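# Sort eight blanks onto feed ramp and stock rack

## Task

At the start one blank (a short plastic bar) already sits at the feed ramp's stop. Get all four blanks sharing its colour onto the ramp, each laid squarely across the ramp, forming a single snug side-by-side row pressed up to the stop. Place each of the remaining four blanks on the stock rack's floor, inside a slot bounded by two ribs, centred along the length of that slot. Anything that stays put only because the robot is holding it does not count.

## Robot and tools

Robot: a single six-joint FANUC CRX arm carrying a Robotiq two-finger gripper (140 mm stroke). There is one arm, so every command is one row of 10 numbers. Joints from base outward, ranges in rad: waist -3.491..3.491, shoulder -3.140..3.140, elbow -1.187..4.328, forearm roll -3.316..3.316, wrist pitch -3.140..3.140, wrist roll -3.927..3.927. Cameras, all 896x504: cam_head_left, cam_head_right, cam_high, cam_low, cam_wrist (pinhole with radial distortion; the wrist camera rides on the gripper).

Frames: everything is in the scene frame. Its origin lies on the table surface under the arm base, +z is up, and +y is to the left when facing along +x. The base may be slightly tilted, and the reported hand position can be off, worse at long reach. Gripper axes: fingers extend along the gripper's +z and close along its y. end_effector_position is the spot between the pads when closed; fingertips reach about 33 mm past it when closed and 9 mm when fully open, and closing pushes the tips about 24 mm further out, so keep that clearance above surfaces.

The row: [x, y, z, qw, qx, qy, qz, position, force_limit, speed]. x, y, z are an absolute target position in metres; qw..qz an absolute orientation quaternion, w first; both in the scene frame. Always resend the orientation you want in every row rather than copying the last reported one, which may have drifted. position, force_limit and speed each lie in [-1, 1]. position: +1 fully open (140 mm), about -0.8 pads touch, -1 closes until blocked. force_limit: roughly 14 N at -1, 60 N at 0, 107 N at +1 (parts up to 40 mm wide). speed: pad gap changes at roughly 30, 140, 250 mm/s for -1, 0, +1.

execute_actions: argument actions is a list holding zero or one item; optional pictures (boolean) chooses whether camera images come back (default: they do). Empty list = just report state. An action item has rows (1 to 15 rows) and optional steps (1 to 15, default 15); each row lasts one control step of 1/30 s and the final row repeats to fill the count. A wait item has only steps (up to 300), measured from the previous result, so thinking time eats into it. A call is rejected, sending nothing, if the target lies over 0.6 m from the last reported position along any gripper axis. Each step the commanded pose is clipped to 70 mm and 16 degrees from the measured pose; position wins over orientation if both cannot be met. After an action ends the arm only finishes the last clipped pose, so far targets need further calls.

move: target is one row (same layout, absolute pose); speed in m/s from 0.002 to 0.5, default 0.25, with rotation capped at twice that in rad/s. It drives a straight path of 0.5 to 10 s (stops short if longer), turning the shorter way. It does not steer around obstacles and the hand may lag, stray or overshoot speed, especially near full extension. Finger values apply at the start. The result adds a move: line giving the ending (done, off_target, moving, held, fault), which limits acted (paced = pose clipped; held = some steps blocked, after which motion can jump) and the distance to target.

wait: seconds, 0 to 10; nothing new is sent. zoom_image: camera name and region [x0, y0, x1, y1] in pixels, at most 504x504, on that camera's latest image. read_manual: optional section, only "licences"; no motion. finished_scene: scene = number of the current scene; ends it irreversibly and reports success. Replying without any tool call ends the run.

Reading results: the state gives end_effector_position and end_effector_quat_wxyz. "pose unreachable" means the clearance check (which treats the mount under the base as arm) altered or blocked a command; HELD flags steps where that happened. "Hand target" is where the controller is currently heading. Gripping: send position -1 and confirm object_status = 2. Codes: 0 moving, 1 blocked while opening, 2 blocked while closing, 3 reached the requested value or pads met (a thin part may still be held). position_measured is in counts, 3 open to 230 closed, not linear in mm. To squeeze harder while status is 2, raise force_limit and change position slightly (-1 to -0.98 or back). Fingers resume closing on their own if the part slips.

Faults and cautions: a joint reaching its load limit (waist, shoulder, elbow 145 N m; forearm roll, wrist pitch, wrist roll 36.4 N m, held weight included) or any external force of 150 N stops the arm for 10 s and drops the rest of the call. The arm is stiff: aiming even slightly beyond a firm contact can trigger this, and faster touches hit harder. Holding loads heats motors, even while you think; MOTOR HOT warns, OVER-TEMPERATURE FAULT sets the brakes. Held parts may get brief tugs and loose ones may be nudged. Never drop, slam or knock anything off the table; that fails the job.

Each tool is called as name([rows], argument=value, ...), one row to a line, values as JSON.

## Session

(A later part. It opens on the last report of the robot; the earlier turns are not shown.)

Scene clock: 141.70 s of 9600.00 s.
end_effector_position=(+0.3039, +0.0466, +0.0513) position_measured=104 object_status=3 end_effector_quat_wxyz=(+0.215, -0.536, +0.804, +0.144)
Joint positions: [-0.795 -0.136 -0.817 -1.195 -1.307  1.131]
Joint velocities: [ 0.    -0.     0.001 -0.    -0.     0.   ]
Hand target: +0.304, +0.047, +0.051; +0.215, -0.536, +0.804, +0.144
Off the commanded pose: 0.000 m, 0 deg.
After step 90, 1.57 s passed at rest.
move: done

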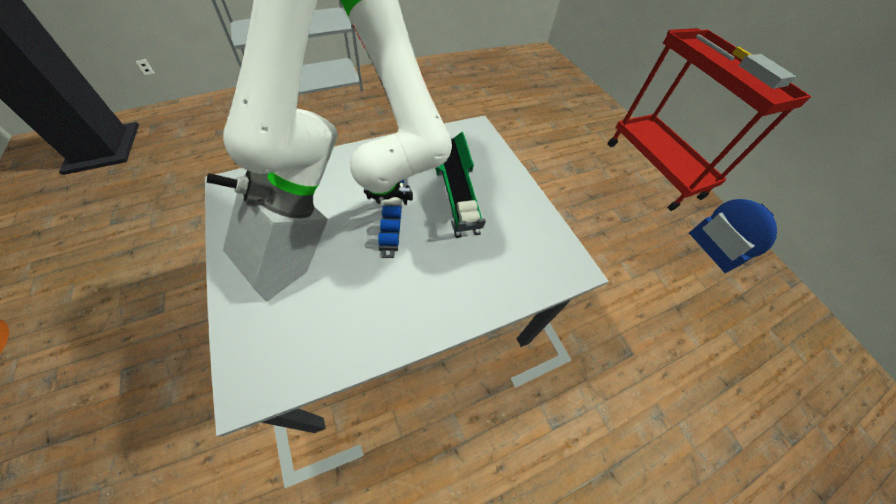

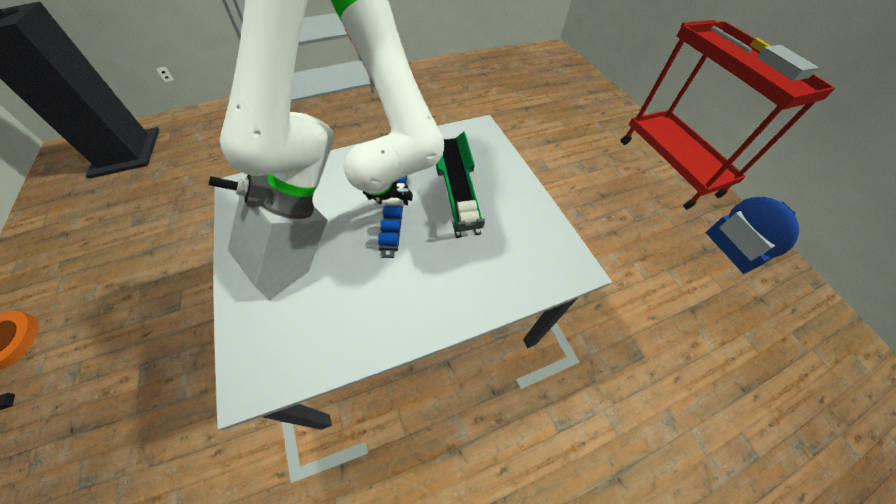

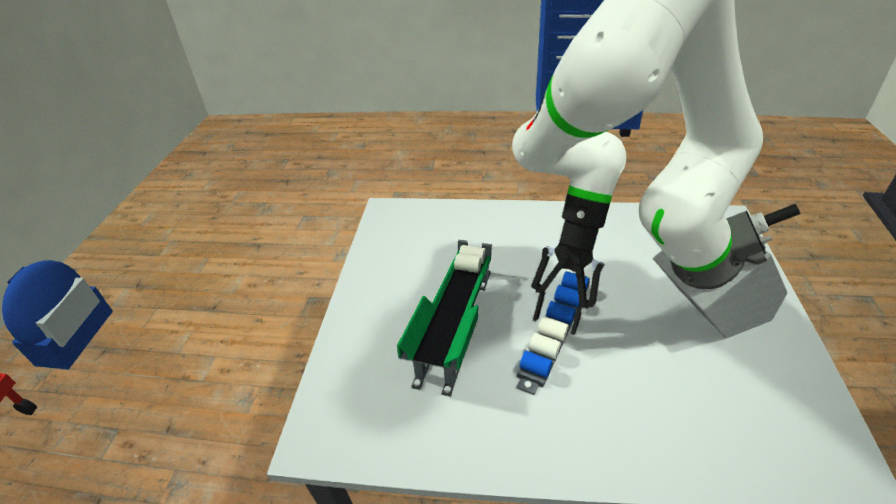

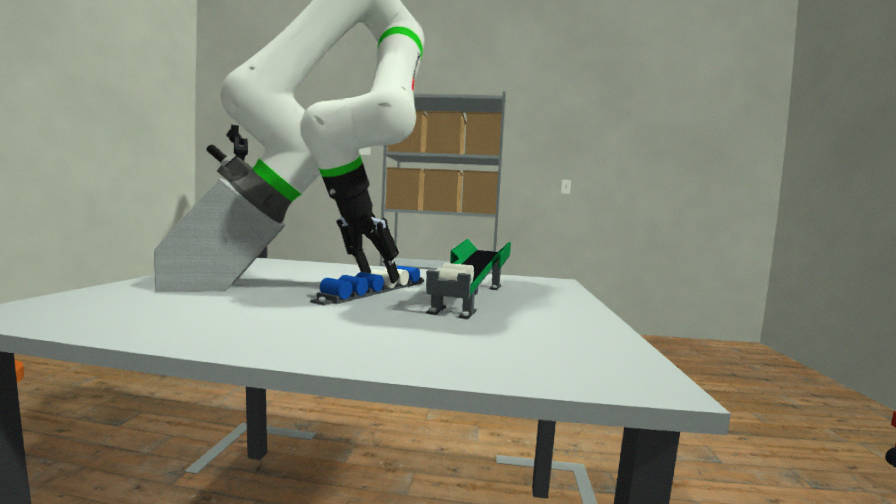

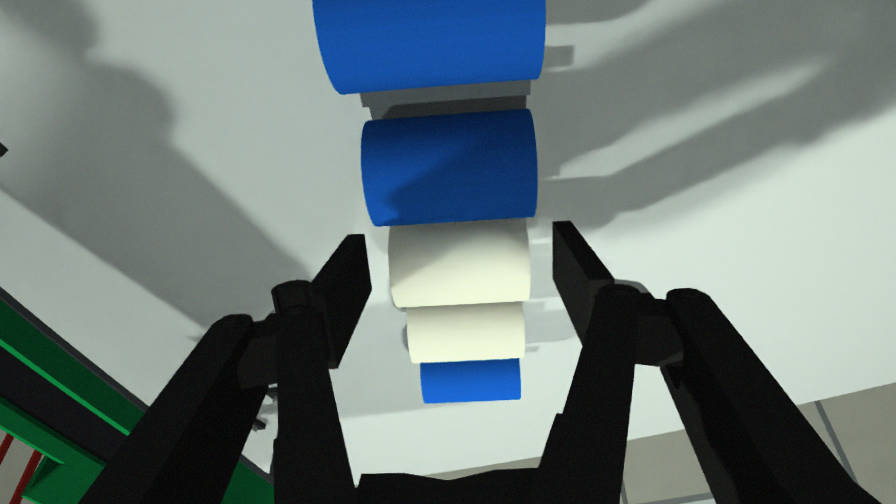

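Slightly short; shift 2.5 mm +u.

move(target=[0.3049,0.0490,0.0508,-0.2153,0.536,-0.8037,-0.1436,0.2,0.3,-0.9], speed=0.01)

move(target=[0.3049,0.0490,0.0508,-0.2153,0.536,-0.8037,-0.1436,-1,0.3,-0.5], speed=0.01)

move(target=[0.308,0.048,0.10,-0.2153,0.536,-0.8037,-0.1436,-1,0.3,-0.5], speed=0.08)

move(target=[0.41,-0.09,0.165,0,0.643,-0.766,0,-1,0.3,-0.5], speed=0.18)

move(target=[0.5218,-0.0488,0.167,0,0.643,-0.766,0,-1,0.3,-0.5], speed=0.2)

move(target=[0.5218,-0.0488,0.116,0,0.643,-0.766,0,-1,0.3,-0.5], speed=0.05)

Scene clock: 155.20 s of 9600.00 s.
end_effector_position=(+0.3049, +0.0490, +0.0508) position_measured=104 object_status=3 end_effector_quat_wxyz=(+0.215, -0.536, +0.804, +0.144)
Joint positions: [-0.787 -0.143 -0.82  -1.199 -1.303  1.124]
Joint velocities: [-0.    -0.     0.001  0.     0.002 -0.001]
Hand target: +0.305, +0.049, +0.051; +0.215, -0.536, +0.804, +0.144
Off the commanded pose: 0.000 m, 0 deg.
After step 90, 9.80 s passed at rest.
move: done

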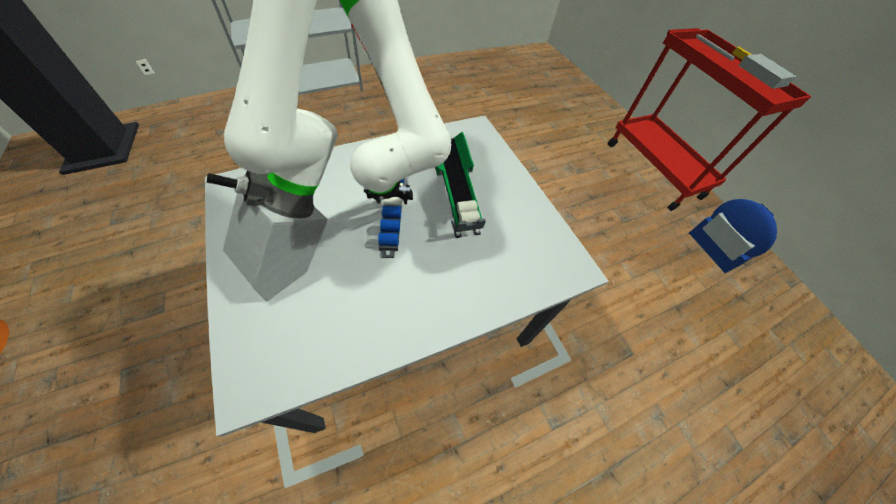

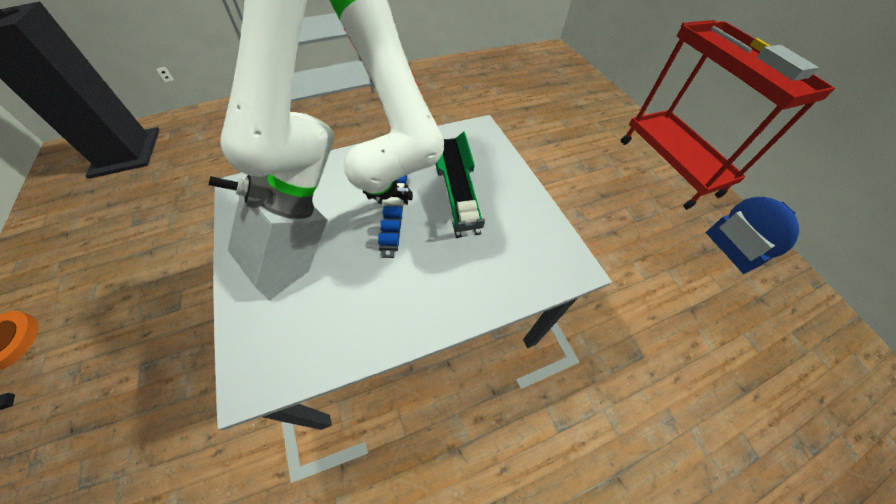

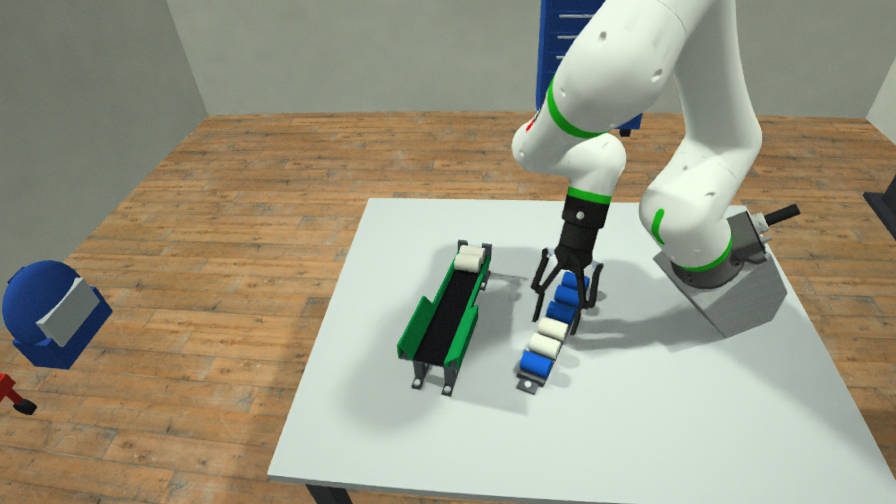

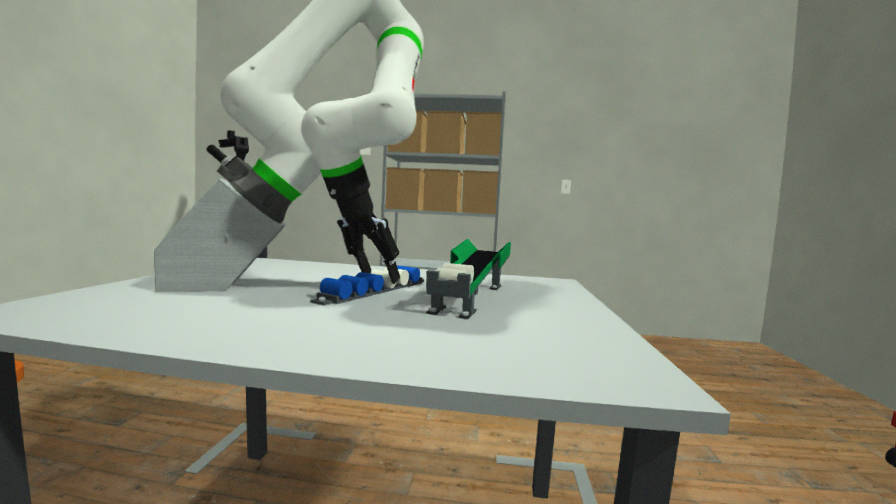

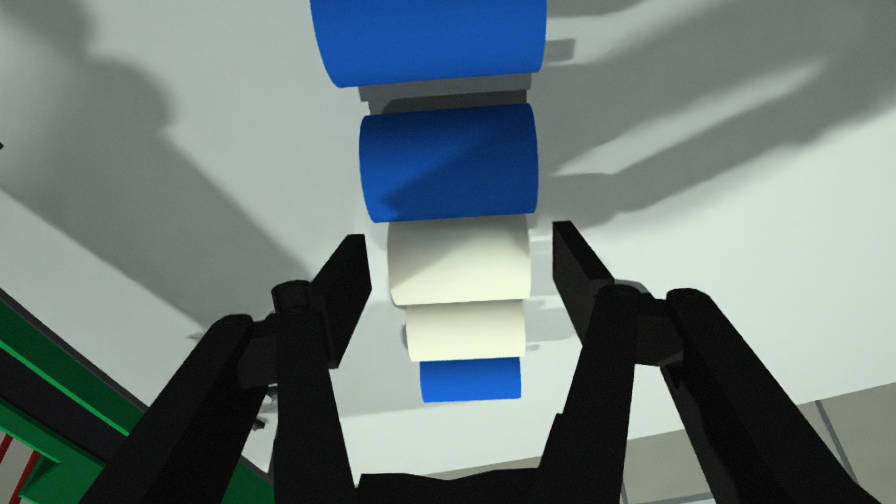

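Scene clock: 155.90 s of 9600.00 s.
end_effector_position=(+0.3049, +0.0490, +0.0508) position_measured=146 object_status=2 end_effector_quat_wxyz=(+0.215, -0.536, +0.804, +0.144)
Joint positions: [-0.787 -0.144 -0.82  -1.199 -1.303  1.124]
Joint velocities: [-0.     0.    -0.002 -0.     0.001 -0.   ]
Hand target: +0.305, +0.049, +0.051; +0.215, -0.536, +0.804, +0.144
Off the commanded pose: 0.000 m, 0 deg.
move: done

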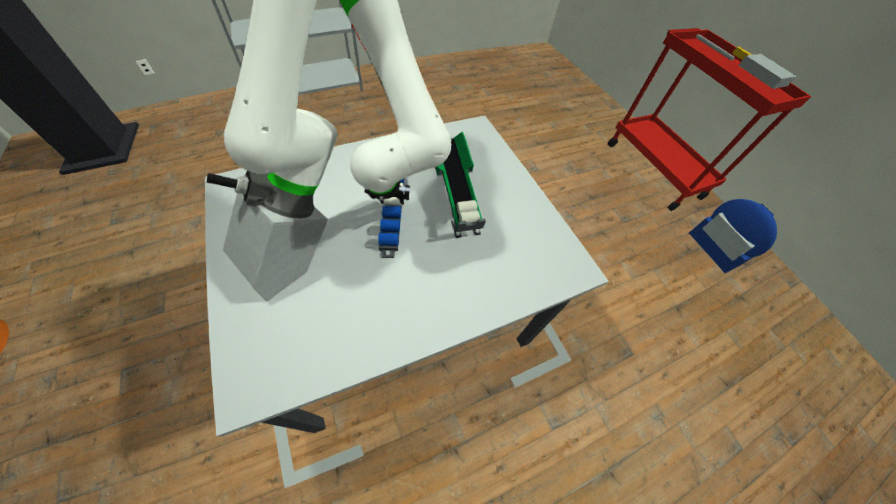

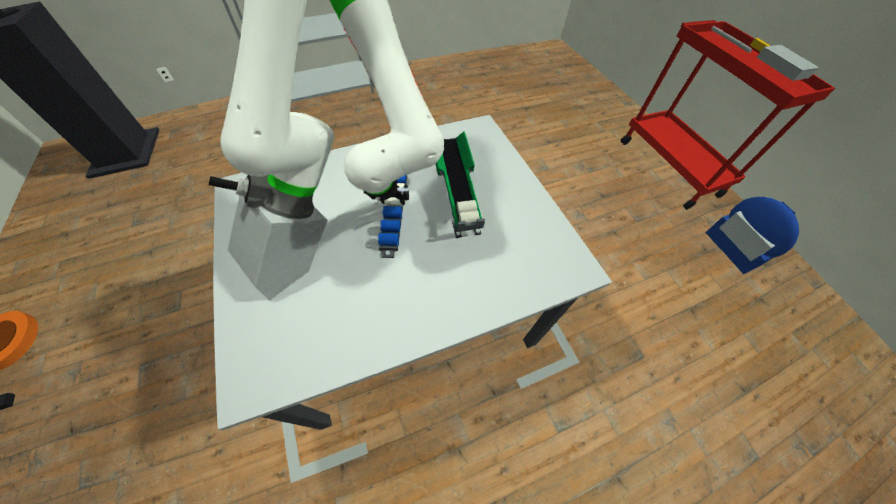

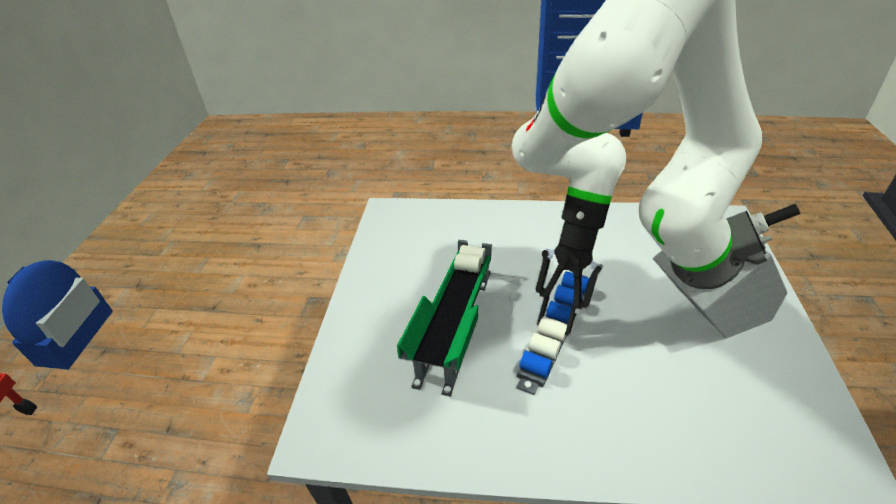

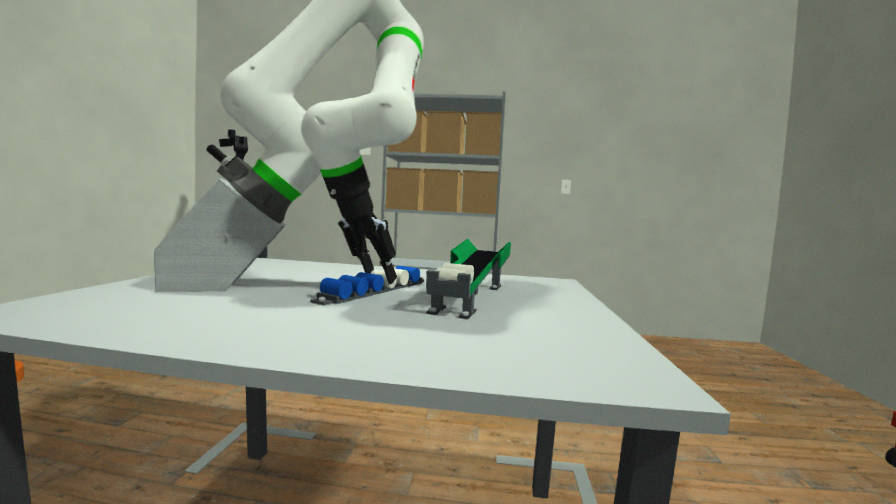

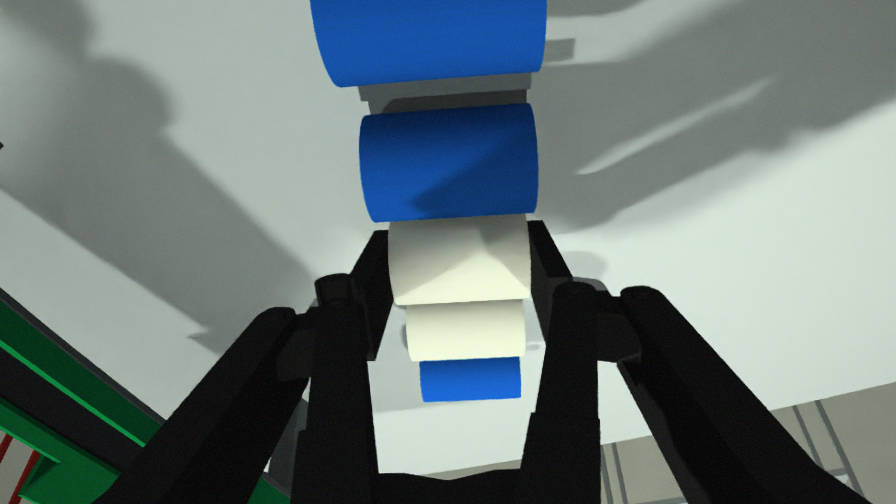

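Scene clock: 156.87 s of 9600.00 s.
end_effector_position=(+0.3083, +0.0479, +0.1000) position_measured=146 object_status=2 end_effector_quat_wxyz=(+0.216, -0.536, +0.803, +0.144)
Joint positions: [-0.882 -0.3   -0.804 -1.121 -1.445  0.995]
Joint velocities: [-0.    -0.    -0.001  0.    -0.001 -0.004]
Hand target: +0.308, +0.048, +0.100; +0.216, -0.536, +0.803, +0.144
Off the commanded pose: 0.000 m, 0 deg.
move: done

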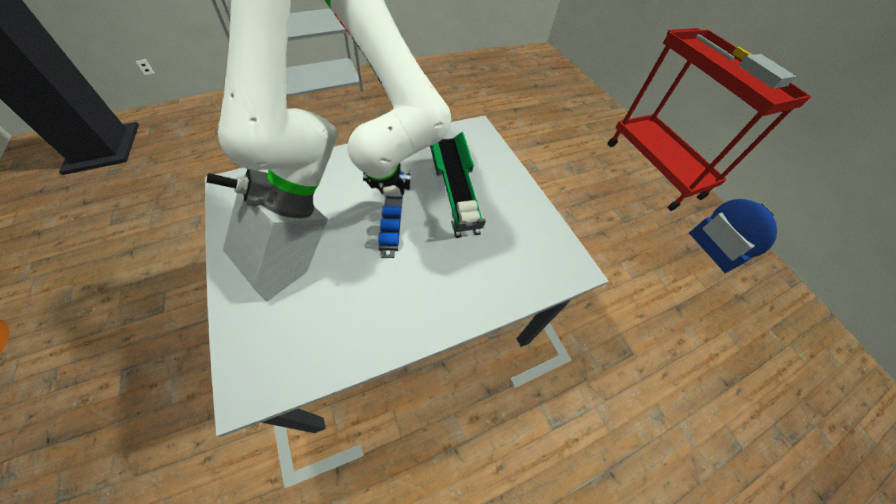

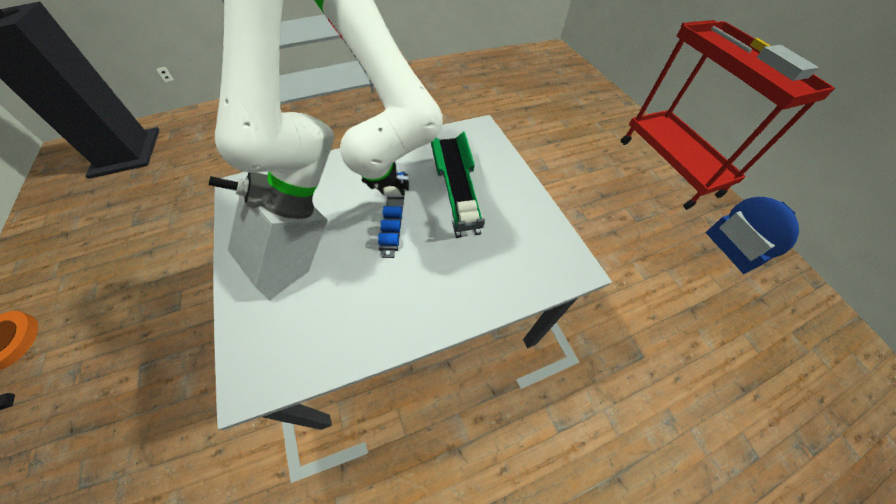

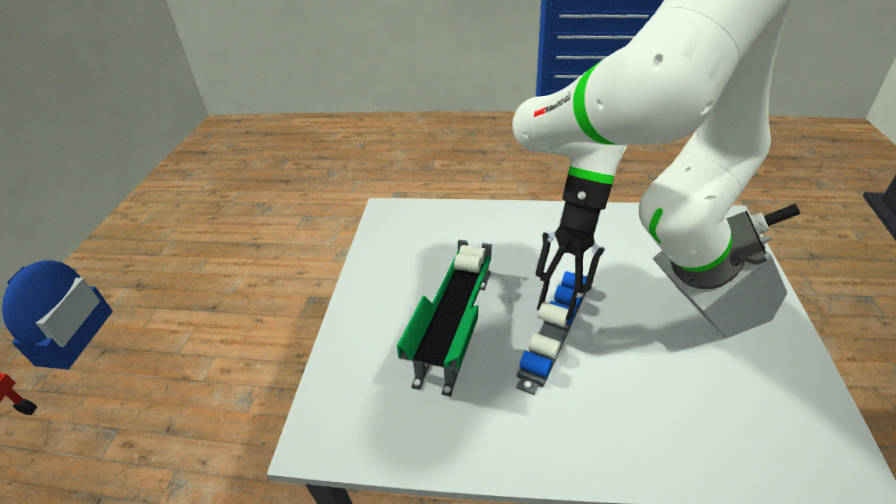

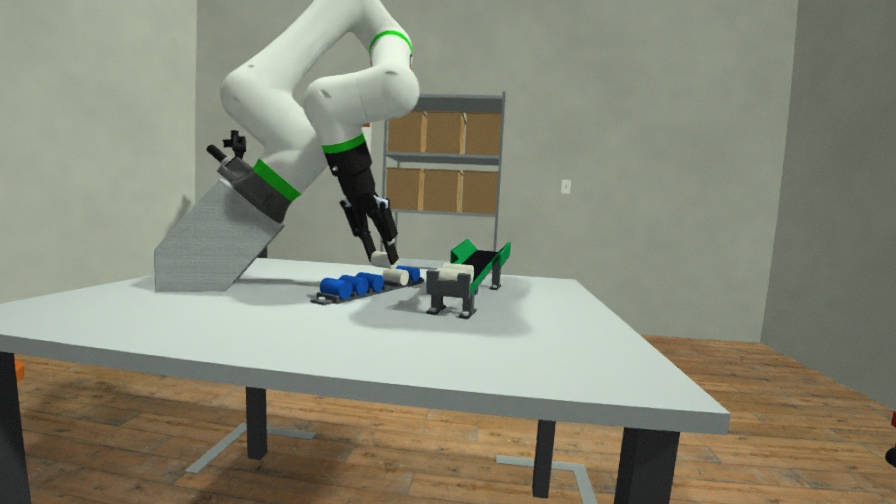

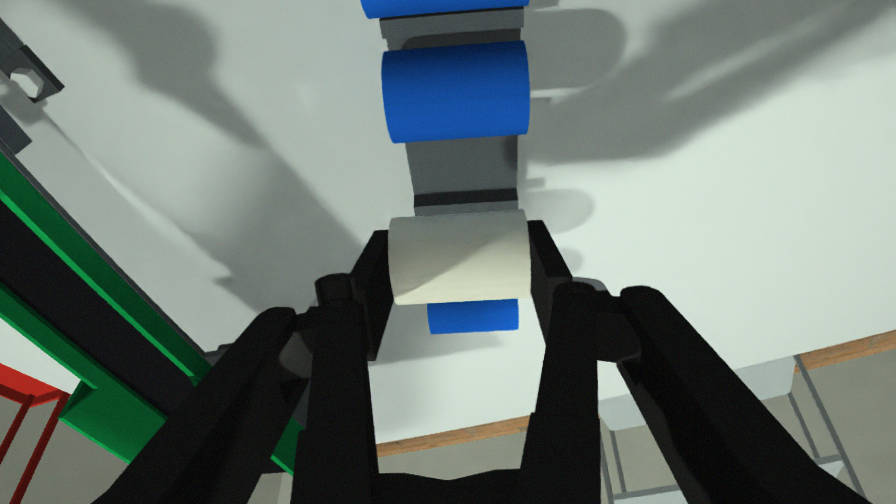

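Scene clock: 158.80 s of 9600.00 s.
end_effector_position=(+0.4098, -0.0901, +0.1638) position_measured=146 object_status=2 end_effector_quat_wxyz=(-0.000, -0.643, +0.766, +0.000)
Joint positions: [-0.506 -0.48  -0.524 -0.585 -1.14   0.455]
Joint velocities: [ 0.002 -0.001 -0.004  0.002  0.002 -0.004]
Hand target: +0.410, -0.090, +0.164; -0.000, -0.643, +0.766, +0.000
Off the commanded pose: 0.001 m, 0 deg.
move: done

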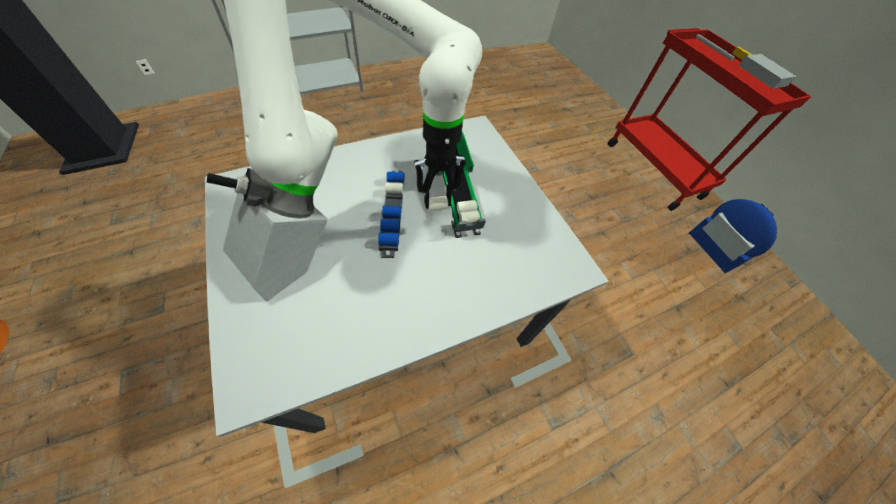

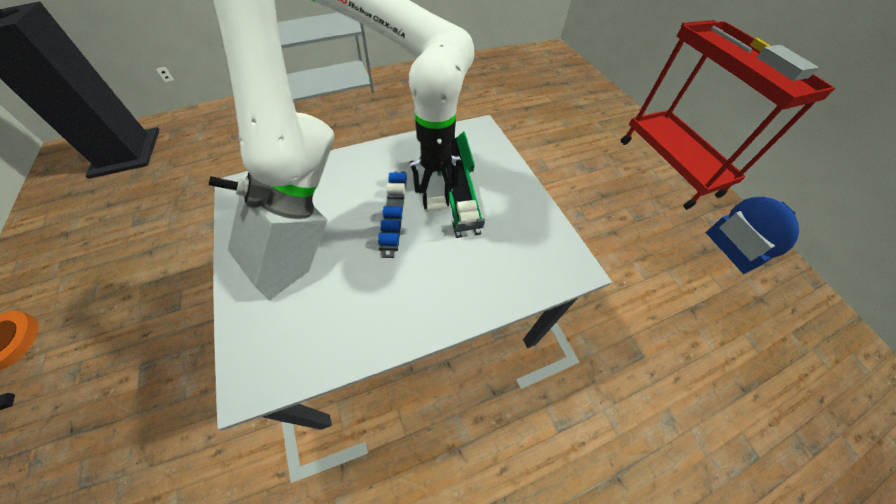

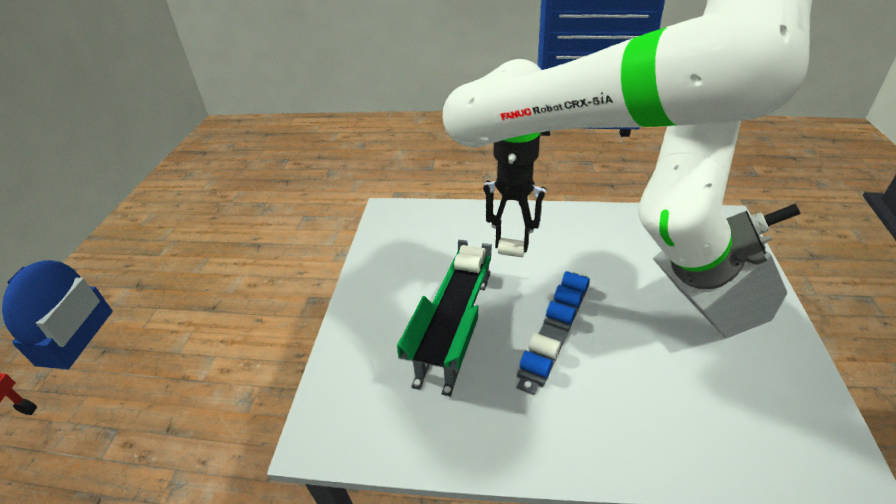

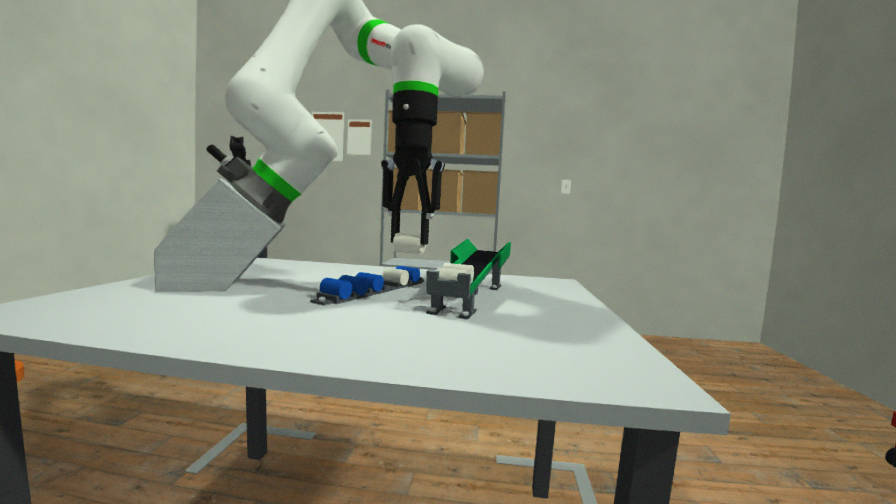

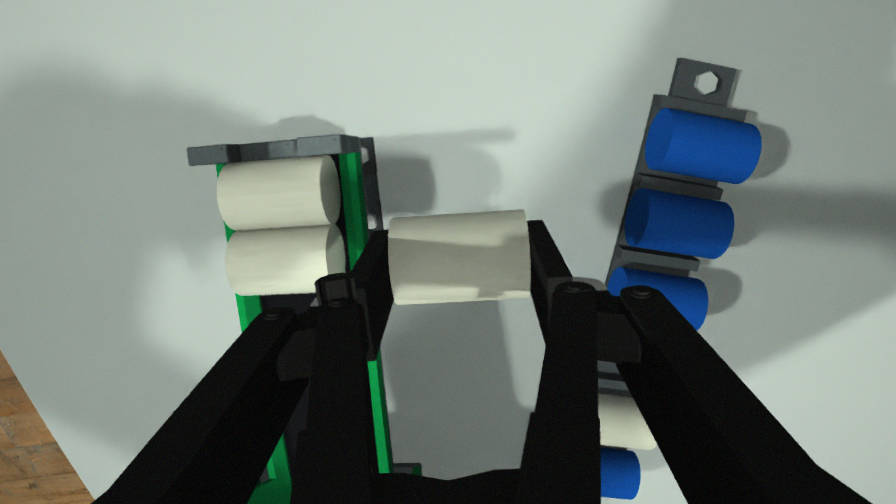

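Scene clock: 159.80 s of 9600.00 s.
end_effector_position=(+0.5216, -0.0487, +0.1666) position_measured=146 object_status=2 end_effector_quat_wxyz=(-0.000, -0.643, +0.766, +0.000)
Joint positions: [-0.248 -0.385 -0.323 -0.448 -1.104  0.147]
Joint velocities: [ 0.001  0.    -0.001  0.001  0.002 -0.003]
Hand target: +0.522, -0.049, +0.167; -0.000, -0.643, +0.766, +0.000
Off the commanded pose: 0.000 m, 0 deg.
move: done

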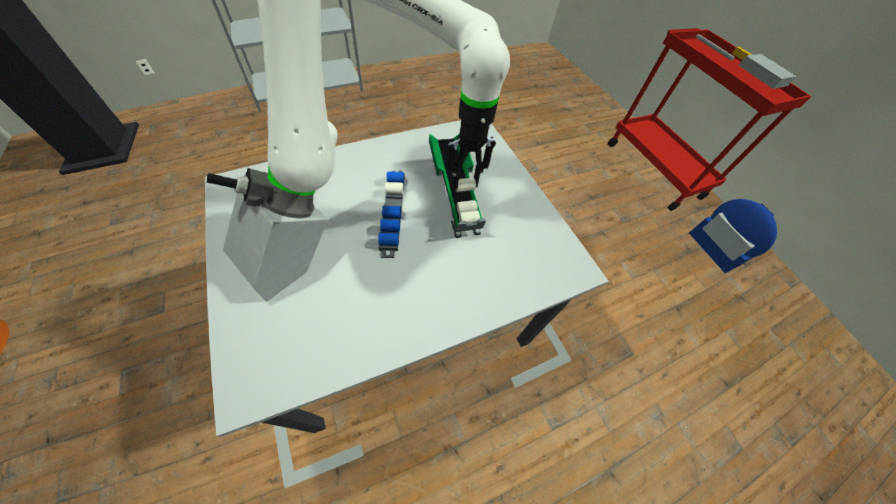

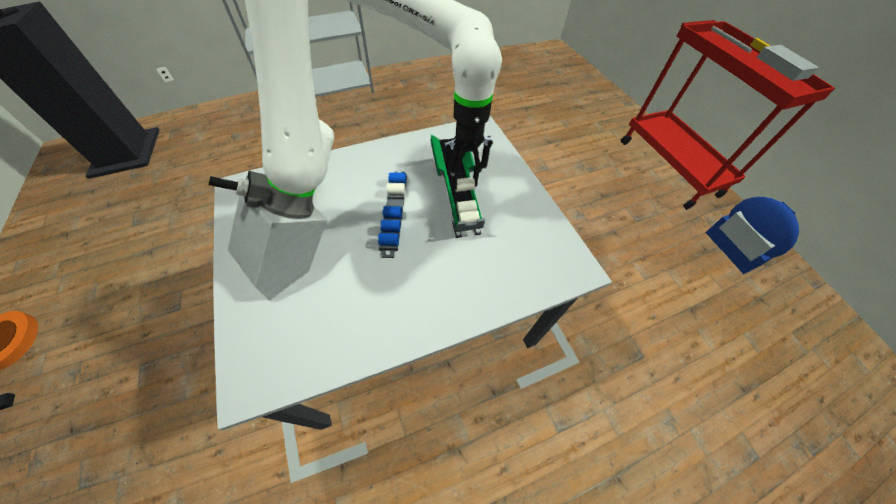

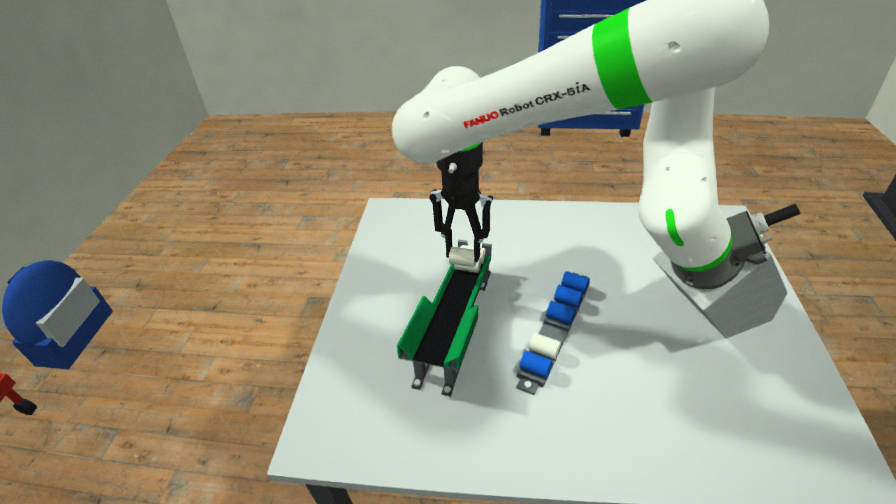

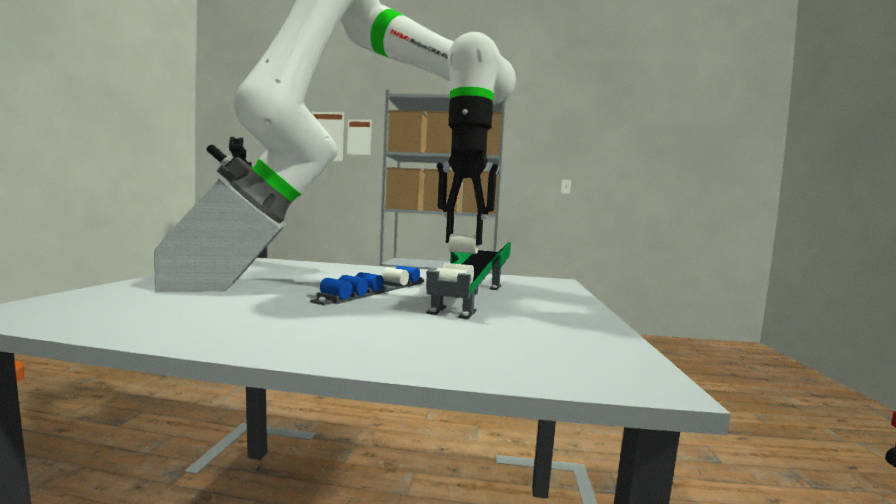

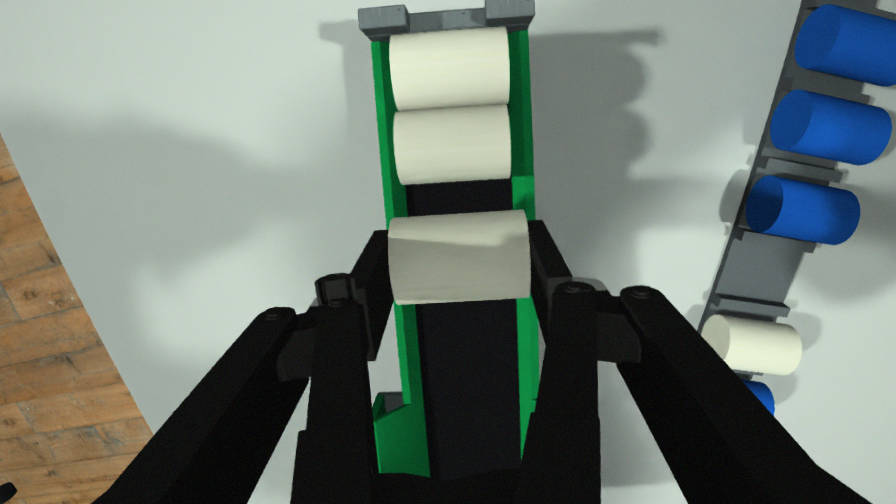

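Scene clock: 161.10 s of 9600.00 s.
end_effector_position=(+0.5215, -0.0487, +0.1161) position_measured=146 object_status=2 end_effector_quat_wxyz=(-0.000, -0.643, +0.766, -0.000)
Joint positions: [-0.182 -0.322 -0.375 -0.442 -0.973  0.134]
Joint velocities: [ 0.     0.    -0.     0.    -0.001 -0.   ]
Hand target: +0.521, -0.049, +0.116; -0.000, -0.643, +0.766, -0.000
Off the commanded pose: 0.000 m, 0 deg.
move: done

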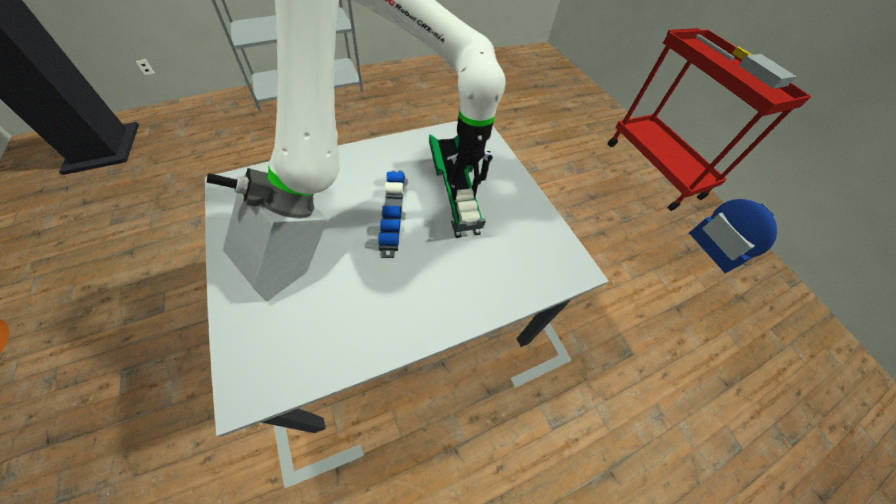

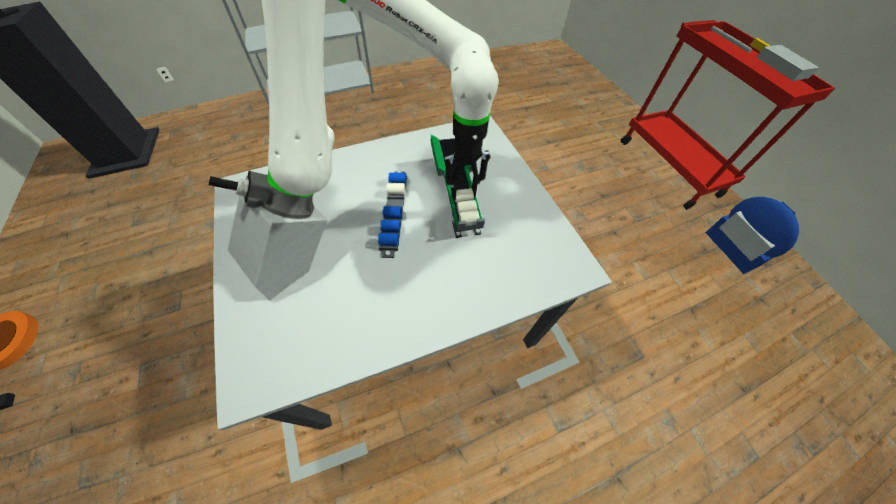

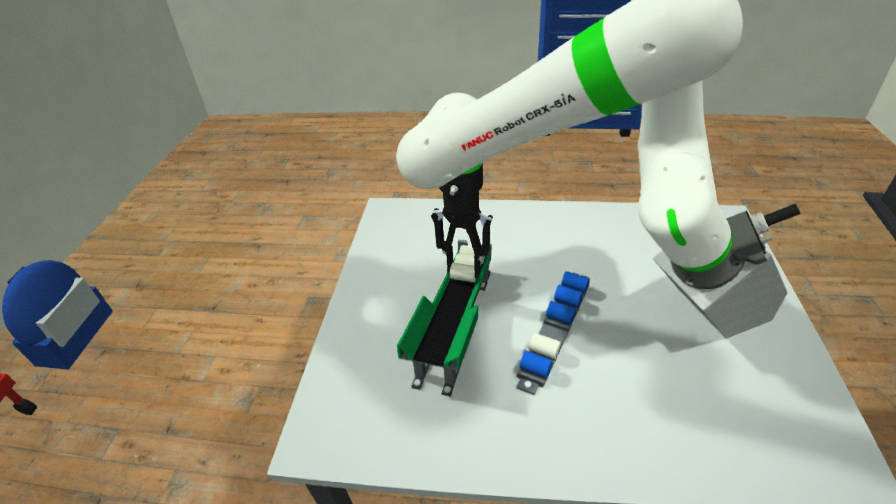

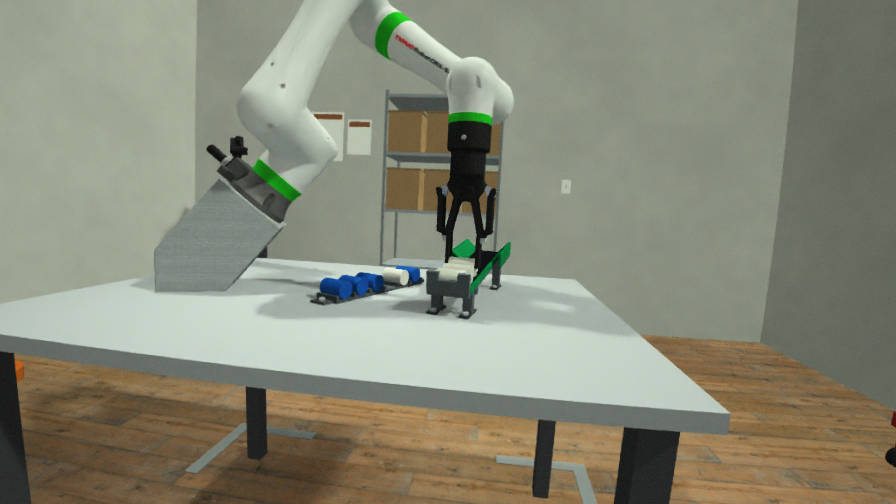

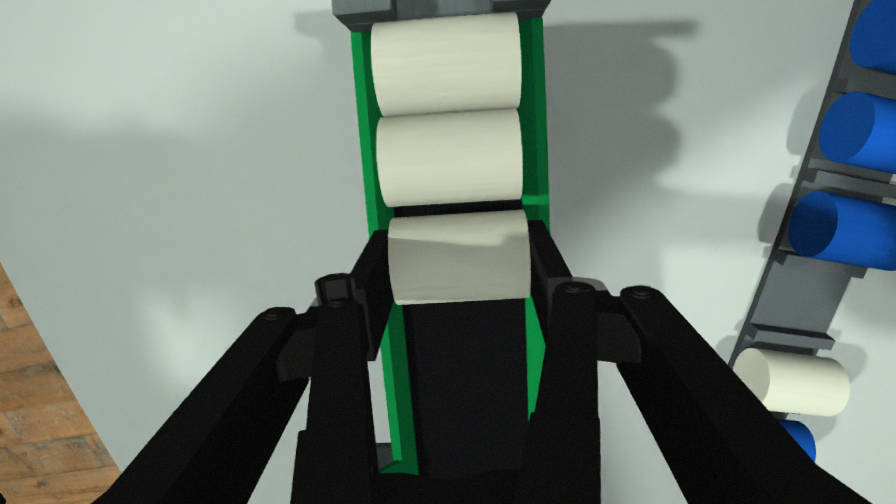

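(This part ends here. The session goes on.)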